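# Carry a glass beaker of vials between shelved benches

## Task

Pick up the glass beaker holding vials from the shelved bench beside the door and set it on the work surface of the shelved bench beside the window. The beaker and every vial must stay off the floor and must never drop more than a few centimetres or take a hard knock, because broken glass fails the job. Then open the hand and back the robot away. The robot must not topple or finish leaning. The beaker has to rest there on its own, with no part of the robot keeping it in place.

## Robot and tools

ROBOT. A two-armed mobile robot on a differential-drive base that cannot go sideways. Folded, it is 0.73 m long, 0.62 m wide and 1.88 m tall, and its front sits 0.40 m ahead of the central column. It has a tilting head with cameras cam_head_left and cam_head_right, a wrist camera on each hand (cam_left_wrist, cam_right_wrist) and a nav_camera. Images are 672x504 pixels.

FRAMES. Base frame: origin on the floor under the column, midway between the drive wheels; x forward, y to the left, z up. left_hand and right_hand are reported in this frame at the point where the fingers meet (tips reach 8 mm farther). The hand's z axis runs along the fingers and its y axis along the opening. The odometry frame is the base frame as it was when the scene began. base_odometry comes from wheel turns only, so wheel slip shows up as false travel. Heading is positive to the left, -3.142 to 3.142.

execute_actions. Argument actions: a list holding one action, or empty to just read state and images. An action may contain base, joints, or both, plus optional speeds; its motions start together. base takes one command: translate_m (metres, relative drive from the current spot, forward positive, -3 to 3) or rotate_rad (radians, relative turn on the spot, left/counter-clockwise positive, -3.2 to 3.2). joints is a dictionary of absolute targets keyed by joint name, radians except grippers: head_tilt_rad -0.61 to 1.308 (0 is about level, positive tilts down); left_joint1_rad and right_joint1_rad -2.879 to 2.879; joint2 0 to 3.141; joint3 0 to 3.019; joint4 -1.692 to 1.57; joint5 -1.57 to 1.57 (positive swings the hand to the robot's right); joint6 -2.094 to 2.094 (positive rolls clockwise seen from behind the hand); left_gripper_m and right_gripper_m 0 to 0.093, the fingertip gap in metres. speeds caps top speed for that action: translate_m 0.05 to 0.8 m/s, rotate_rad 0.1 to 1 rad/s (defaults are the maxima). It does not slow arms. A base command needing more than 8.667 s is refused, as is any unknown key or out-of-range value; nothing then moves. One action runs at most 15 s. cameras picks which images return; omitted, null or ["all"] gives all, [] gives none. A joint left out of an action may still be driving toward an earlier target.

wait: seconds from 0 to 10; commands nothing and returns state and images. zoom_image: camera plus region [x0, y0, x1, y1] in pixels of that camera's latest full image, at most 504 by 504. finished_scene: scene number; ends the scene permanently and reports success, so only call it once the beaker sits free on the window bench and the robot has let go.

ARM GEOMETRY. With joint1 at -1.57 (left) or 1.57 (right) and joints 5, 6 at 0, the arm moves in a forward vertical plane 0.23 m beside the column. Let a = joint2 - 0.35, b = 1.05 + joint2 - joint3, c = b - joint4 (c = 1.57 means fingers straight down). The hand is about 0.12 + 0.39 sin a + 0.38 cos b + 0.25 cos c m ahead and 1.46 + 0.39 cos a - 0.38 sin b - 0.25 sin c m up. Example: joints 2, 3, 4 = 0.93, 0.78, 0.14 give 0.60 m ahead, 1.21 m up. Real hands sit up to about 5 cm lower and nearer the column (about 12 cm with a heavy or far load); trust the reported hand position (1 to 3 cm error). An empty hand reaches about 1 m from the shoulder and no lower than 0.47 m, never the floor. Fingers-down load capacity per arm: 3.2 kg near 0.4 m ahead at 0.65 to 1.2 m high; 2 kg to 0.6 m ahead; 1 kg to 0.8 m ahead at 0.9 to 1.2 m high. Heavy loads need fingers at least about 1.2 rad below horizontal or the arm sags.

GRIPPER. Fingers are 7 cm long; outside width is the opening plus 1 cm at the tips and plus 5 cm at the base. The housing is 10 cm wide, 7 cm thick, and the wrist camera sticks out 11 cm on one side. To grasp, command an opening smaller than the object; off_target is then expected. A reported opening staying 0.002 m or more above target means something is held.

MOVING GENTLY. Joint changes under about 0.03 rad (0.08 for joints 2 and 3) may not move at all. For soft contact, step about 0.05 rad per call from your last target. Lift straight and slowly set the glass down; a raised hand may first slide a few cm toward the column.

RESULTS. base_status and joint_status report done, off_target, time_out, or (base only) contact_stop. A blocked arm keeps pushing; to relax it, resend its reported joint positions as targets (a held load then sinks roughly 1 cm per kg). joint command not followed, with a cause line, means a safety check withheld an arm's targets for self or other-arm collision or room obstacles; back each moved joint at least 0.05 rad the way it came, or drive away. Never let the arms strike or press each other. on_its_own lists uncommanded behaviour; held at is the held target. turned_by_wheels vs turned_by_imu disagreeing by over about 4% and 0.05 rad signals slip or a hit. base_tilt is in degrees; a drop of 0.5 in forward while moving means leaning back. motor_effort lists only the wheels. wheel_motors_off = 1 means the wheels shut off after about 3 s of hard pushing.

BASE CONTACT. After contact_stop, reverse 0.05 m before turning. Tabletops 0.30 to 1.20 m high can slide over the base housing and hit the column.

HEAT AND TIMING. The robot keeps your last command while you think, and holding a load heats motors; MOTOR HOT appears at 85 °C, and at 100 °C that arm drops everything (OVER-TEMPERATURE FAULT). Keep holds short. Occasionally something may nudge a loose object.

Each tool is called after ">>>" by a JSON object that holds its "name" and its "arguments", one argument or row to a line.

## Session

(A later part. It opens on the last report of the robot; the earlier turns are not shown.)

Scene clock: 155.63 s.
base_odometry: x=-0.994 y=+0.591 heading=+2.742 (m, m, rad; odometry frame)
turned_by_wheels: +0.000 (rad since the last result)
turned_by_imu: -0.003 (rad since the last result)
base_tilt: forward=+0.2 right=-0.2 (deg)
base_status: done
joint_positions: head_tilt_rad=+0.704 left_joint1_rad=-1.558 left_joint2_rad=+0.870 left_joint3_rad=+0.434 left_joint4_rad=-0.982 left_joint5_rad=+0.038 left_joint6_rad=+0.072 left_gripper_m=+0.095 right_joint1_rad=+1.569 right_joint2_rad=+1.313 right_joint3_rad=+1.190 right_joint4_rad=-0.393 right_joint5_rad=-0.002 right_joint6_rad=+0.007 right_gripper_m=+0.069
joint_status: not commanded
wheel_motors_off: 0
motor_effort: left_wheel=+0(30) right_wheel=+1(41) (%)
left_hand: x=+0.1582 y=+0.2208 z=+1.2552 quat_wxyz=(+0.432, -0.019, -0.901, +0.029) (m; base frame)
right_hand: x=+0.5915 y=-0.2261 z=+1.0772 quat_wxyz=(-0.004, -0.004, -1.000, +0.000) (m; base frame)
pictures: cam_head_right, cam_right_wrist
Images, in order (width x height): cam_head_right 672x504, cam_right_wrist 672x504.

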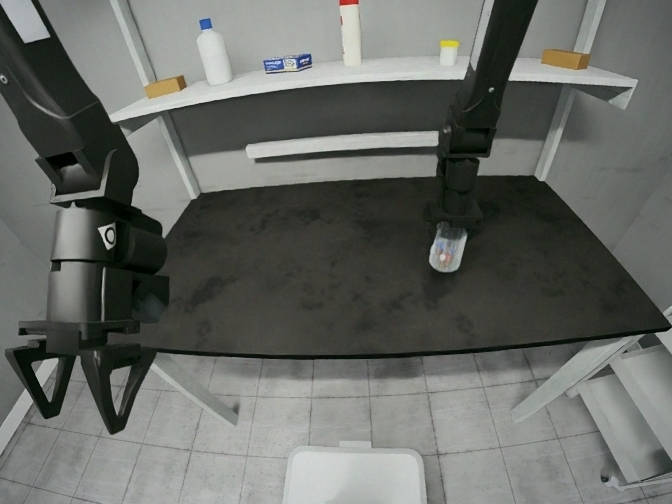

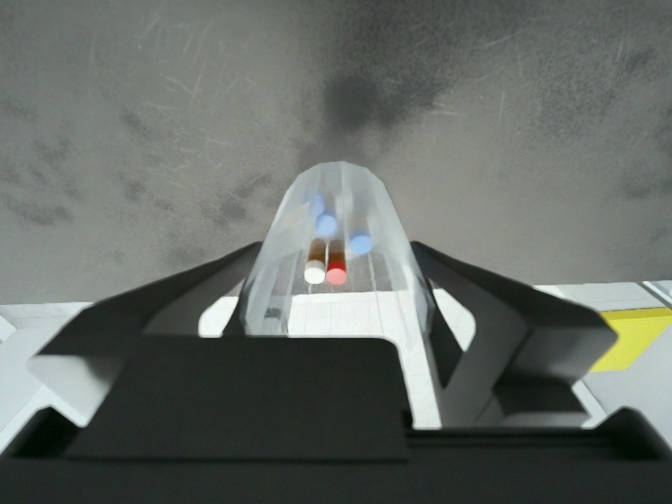

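>>> {"name": "execute_actions", "arguments": {
  "actions": [
    {"joints":{"right_joint2_rad":1.54,"right_joint3_rad":1.44,"right_joint4_rad":-0.35}}
  ],
  "cameras": ["cam_head_right","cam_right_wrist"]
}}

Scene clock: 164.37 s.
base_odometry: x=-0.994 y=+0.591 heading=+2.742 (m, m, rad; odometry frame)
turned_by_wheels: +0.000 (rad since the last result)
turned_by_imu: -0.001 (rad since the last result)
base_tilt: forward=+0.2 right=-0.2 (deg)
base_status: not commanded
joint_positions: head_tilt_rad=+0.704 left_joint1_rad=-1.558 left_joint2_rad=+0.870 left_joint3_rad=+0.434 left_joint4_rad=-0.982 left_joint5_rad=+0.038 left_joint6_rad=+0.072 left_gripper_m=+0.095 right_joint1_rad=+1.569 right_joint2_rad=+1.557 right_joint3_rad=+1.428 right_joint4_rad=-0.358 right_joint5_rad=-0.002 right_joint6_rad=+0.007 right_gripper_m=+0.069
joint_status: all done
wheel_motors_off: 0
motor_effort: left_wheel=+0(2) right_wheel=+0(2) (%)
left_hand: x=+0.1582 y=+0.2208 z=+1.2552 quat_wxyz=(+0.432, -0.019, -0.901, +0.029) (m; base frame)
right_hand: x=+0.6403 y=-0.2263 z=+0.9937 quat_wxyz=(-0.019, -0.004, -1.000, +0.000) (m; base frame)
pictures: cam_head_right, cam_right_wrist
Images, in order (width x height): cam_head_right 672x504, cam_right_wrist 672x504.

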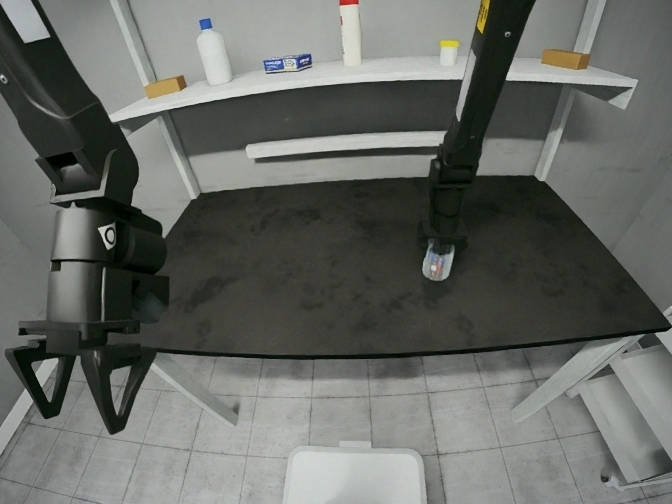

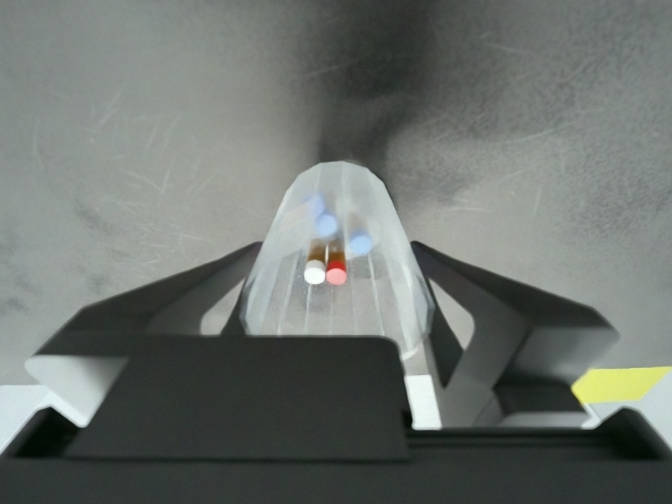

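>>> {"name": "execute_actions", "arguments": {
  "actions": [
    {"joints":{"right_joint2_rad":1.585,"right_joint4_rad":-0.31}}
  ],
  "cameras": ["cam_right_wrist"]
}}

Scene clock: 168.40 s.
base_odometry: x=-0.994 y=+0.591 heading=+2.742 (m, m, rad; odometry frame)
turned_by_wheels: +0.000 (rad since the last result)
turned_by_imu: -0.001 (rad since the last result)
base_tilt: forward=+0.1 right=-0.3 (deg)
base_status: not commanded
joint_positions: head_tilt_rad=+0.704 left_joint1_rad=-1.558 left_joint2_rad=+0.870 left_joint3_rad=+0.434 left_joint4_rad=-0.982 left_joint5_rad=+0.038 left_joint6_rad=+0.072 left_gripper_m=+0.095 right_joint1_rad=+1.569 right_joint2_rad=+1.578 right_joint3_rad=+1.428 right_joint4_rad=-0.324 right_joint5_rad=-0.002 right_joint6_rad=+0.007 right_gripper_m=+0.069
joint_status: all done
wheel_motors_off: 0
motor_effort: left_wheel=+1(2) right_wheel=-1(1) (%)
left_hand: x=+0.1582 y=+0.2208 z=+1.2552 quat_wxyz=(+0.432, -0.019, -0.901, +0.029) (m; base frame)
right_hand: x=+0.6385 y=-0.2263 z=+0.9828 quat_wxyz=(-0.025, -0.004, -1.000, +0.000) (m; base frame)
pictures: cam_right_wrist
Images, in order (width x height): cam_right_wrist 672x504.

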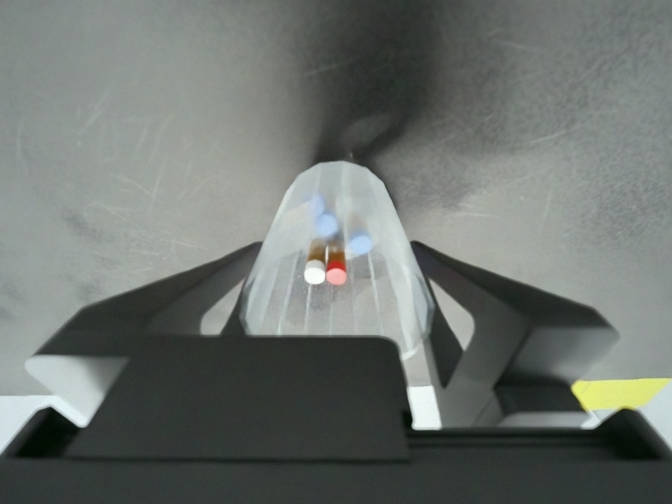

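>>> {"name": "execute_actions", "arguments": {
  "actions": [
    {"joints":{"right_joint2_rad":1.615,"right_joint4_rad":-0.29}}
  ],
  "cameras": ["cam_right_wrist"]
}}

Scene clock: 172.43 s.
base_odometry: x=-0.994 y=+0.591 heading=+2.742 (m, m, rad; odometry frame)
turned_by_wheels: +0.000 (rad since the last result)
turned_by_imu: -0.001 (rad since the last result)
base_tilt: forward=+0.2 right=-0.3 (deg)
base_status: not commanded
joint_positions: head_tilt_rad=+0.704 left_joint1_rad=-1.558 left_joint2_rad=+0.870 left_joint3_rad=+0.434 left_joint4_rad=-0.982 left_joint5_rad=+0.038 left_joint6_rad=+0.072 left_gripper_m=+0.095 right_joint1_rad=+1.569 right_joint2_rad=+1.594 right_joint3_rad=+1.429 right_joint4_rad=-0.303 right_joint5_rad=-0.003 right_joint6_rad=+0.007 right_gripper_m=+0.069
joint_status: all done
wheel_motors_off: 0
motor_effort: left_wheel=-1(2) right_wheel=+1(1) (%)
left_hand: x=+0.1582 y=+0.2208 z=+1.2552 quat_wxyz=(+0.432, -0.019, -0.901, +0.029) (m; base frame)
right_hand: x=+0.6367 y=-0.2263 z=+0.9752 quat_wxyz=(-0.028, -0.004, -1.000, -0.001) (m; base frame)
pictures: cam_right_wrist
Images, in order (width x height): cam_right_wrist 672x504.

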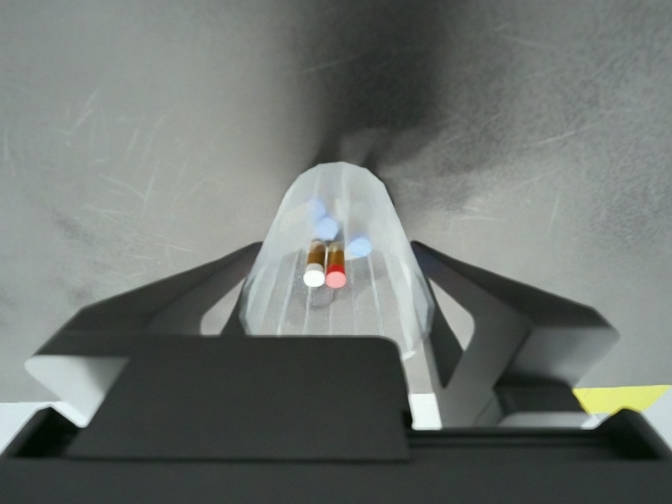

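Contact likely (j2 lagging, shadow touching). Release.

>>> {"name": "execute_actions", "arguments": {
  "actions": [
    {"joints":{"right_joint2_rad":1.59,"right_gripper_m":0.093}}
  ],
  "cameras": ["cam_right_wrist"]
}}

>>> {"name": "execute_actions", "arguments": {
  "actions": [
    {"joints":{"right_joint2_rad":1.3,"right_joint3_rad":1.25,"right_joint4_rad":-0.42}}
  ],
  "cameras": ["cam_head_right","cam_right_wrist"]
}}

Scene clock: 178.63 s.
base_odometry: x=-0.994 y=+0.591 heading=+2.742 (m, m, rad; odometry frame)
turned_by_wheels: +0.000 (rad since the last result)
turned_by_imu: -0.001 (rad since the last result)
base_tilt: forward=+0.2 right=-0.3 (deg)
base_status: not commanded
joint_positions: head_tilt_rad=+0.704 left_joint1_rad=-1.558 left_joint2_rad=+0.870 left_joint3_rad=+0.434 left_joint4_rad=-0.982 left_joint5_rad=+0.038 left_joint6_rad=+0.072 left_gripper_m=+0.095 right_joint1_rad=+1.569 right_joint2_rad=+1.594 right_joint3_rad=+1.429 right_joint4_rad=-0.303 right_joint5_rad=-0.003 right_joint6_rad=+0.007 right_gripper_m=+0.093
joint_status: all done
wheel_motors_off: 0
motor_effort: left_wheel=+0(2) right_wheel=+1(1) (%)
left_hand: x=+0.1582 y=+0.2208 z=+1.2552 quat_wxyz=(+0.432, -0.019, -0.901, +0.029) (m; base frame)
right_hand: x=+0.6369 y=-0.2263 z=+0.9754 quat_wxyz=(-0.028, -0.004, -1.000, -0.001) (m; base frame)
pictures: cam_right_wrist
Images, in order (width x height): cam_right_wrist 672x504.

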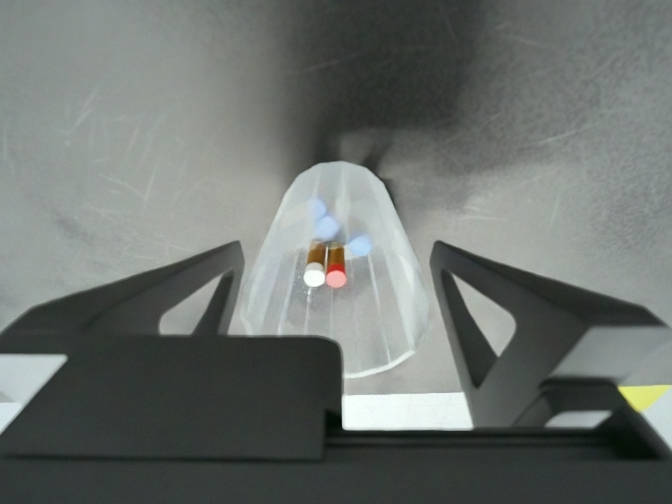

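Scene clock: 179.87 s.
base_odometry: x=-0.994 y=+0.591 heading=+2.742 (m, m, rad; odometry frame)
turned_by_wheels: +0.000 (rad since the last result)
turned_by_imu: +0.000 (rad since the last result)
base_tilt: forward=+0.3 right=-0.3 (deg)
base_status: not commanded
joint_positions: head_tilt_rad=+0.704 left_joint1_rad=-1.558 left_joint2_rad=+0.870 left_joint3_rad=+0.434 left_joint4_rad=-0.982 left_joint5_rad=+0.038 left_joint6_rad=+0.072 left_gripper_m=+0.095 right_joint1_rad=+1.569 right_joint2_rad=+1.283 right_joint3_rad=+1.248 right_joint4_rad=-0.416 right_joint5_rad=-0.003 right_joint6_rad=+0.007 right_gripper_m=+0.093
joint_status: all done
wheel_motors_off: 0
motor_effort: left_wheel=+1(3) right_wheel=-1(1) (%)
left_hand: x=+0.1582 y=+0.2208 z=+1.2552 quat_wxyz=(+0.432, -0.019, -0.901, +0.029) (m; base frame)
right_hand: x=+0.6309 y=-0.2261 z=+1.1014 quat_wxyz=(-0.036, -0.004, -0.999, -0.001) (m; base frame)
pictures: cam_head_right, cam_right_wrist
Images, in order (width x height): cam_head_right 672x504, cam_right_wrist 672x504.

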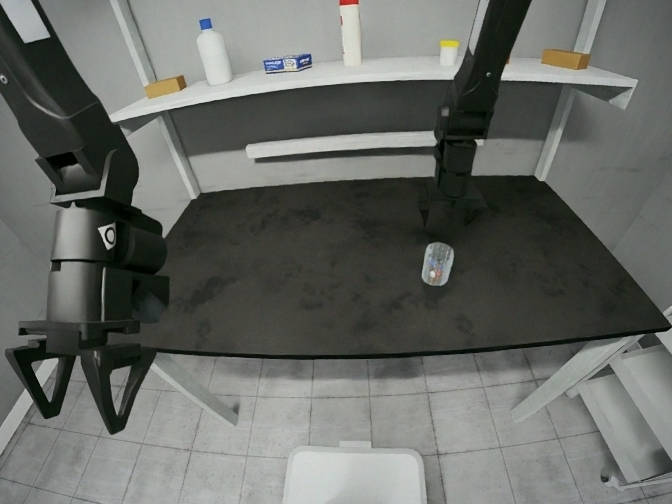

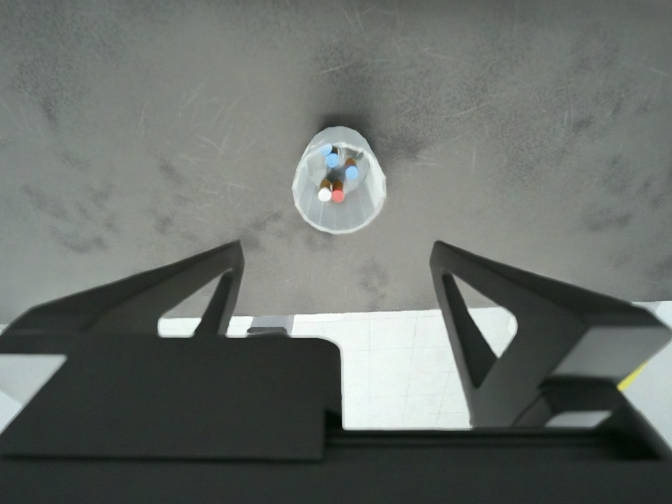

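>>> {"name": "execute_actions", "arguments": {
  "actions": [
    {"base":{"translate_m":-0.6}}
  ],
  "cameras": ["cam_head_right"]
}}

>>> {"name": "finished_scene", "arguments": {
  "scene": 2
}}

Scene clock: 186.60 s.
base_odometry: x=-0.441 y=+0.358 heading=+2.743 (m, m, rad; odometry frame)
turned_by_wheels: +0.001 (rad since the last result)
turned_by_imu: +0.001 (rad since the last result)
base_tilt: forward=+0.2 right=-0.2 (deg)
base_status: done
joint_positions: head_tilt_rad=+0.704 left_joint1_rad=-1.558 left_joint2_rad=+0.869 left_joint3_rad=+0.431 left_joint4_rad=-0.982 left_joint5_rad=+0.038 left_joint6_rad=+0.072 left_gripper_m=+0.095 right_joint1_rad=+1.569 right_joint2_rad=+1.288 right_joint3_rad=+1.241 right_joint4_rad=-0.416 right_joint5_rad=-0.003 right_joint6_rad=+0.007 right_gripper_m=+0.093
joint_status: not commanded
wheel_motors_off: 0
motor_effort: left_wheel=+2(33) right_wheel=-1(38) (%)
left_hand: x=+0.1568 y=+0.2208 z=+1.2557 quat_wxyz=(+0.433, -0.019, -0.901, +0.029) (m; base frame)
right_hand: x=+0.6250 y=-0.2261 z=+1.0977 quat_wxyz=(-0.030, -0.004, -1.000, -0.001) (m; base frame)
pictures: cam_head_right
Images, in order (width x height): cam_head_right 672x504.

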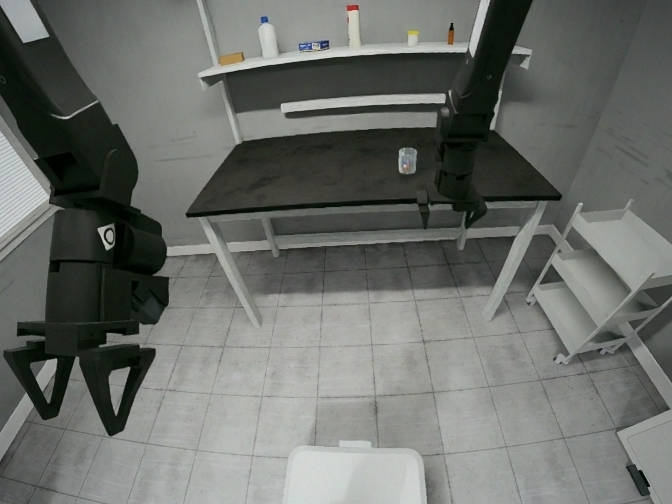

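The scene is finished: the task was done.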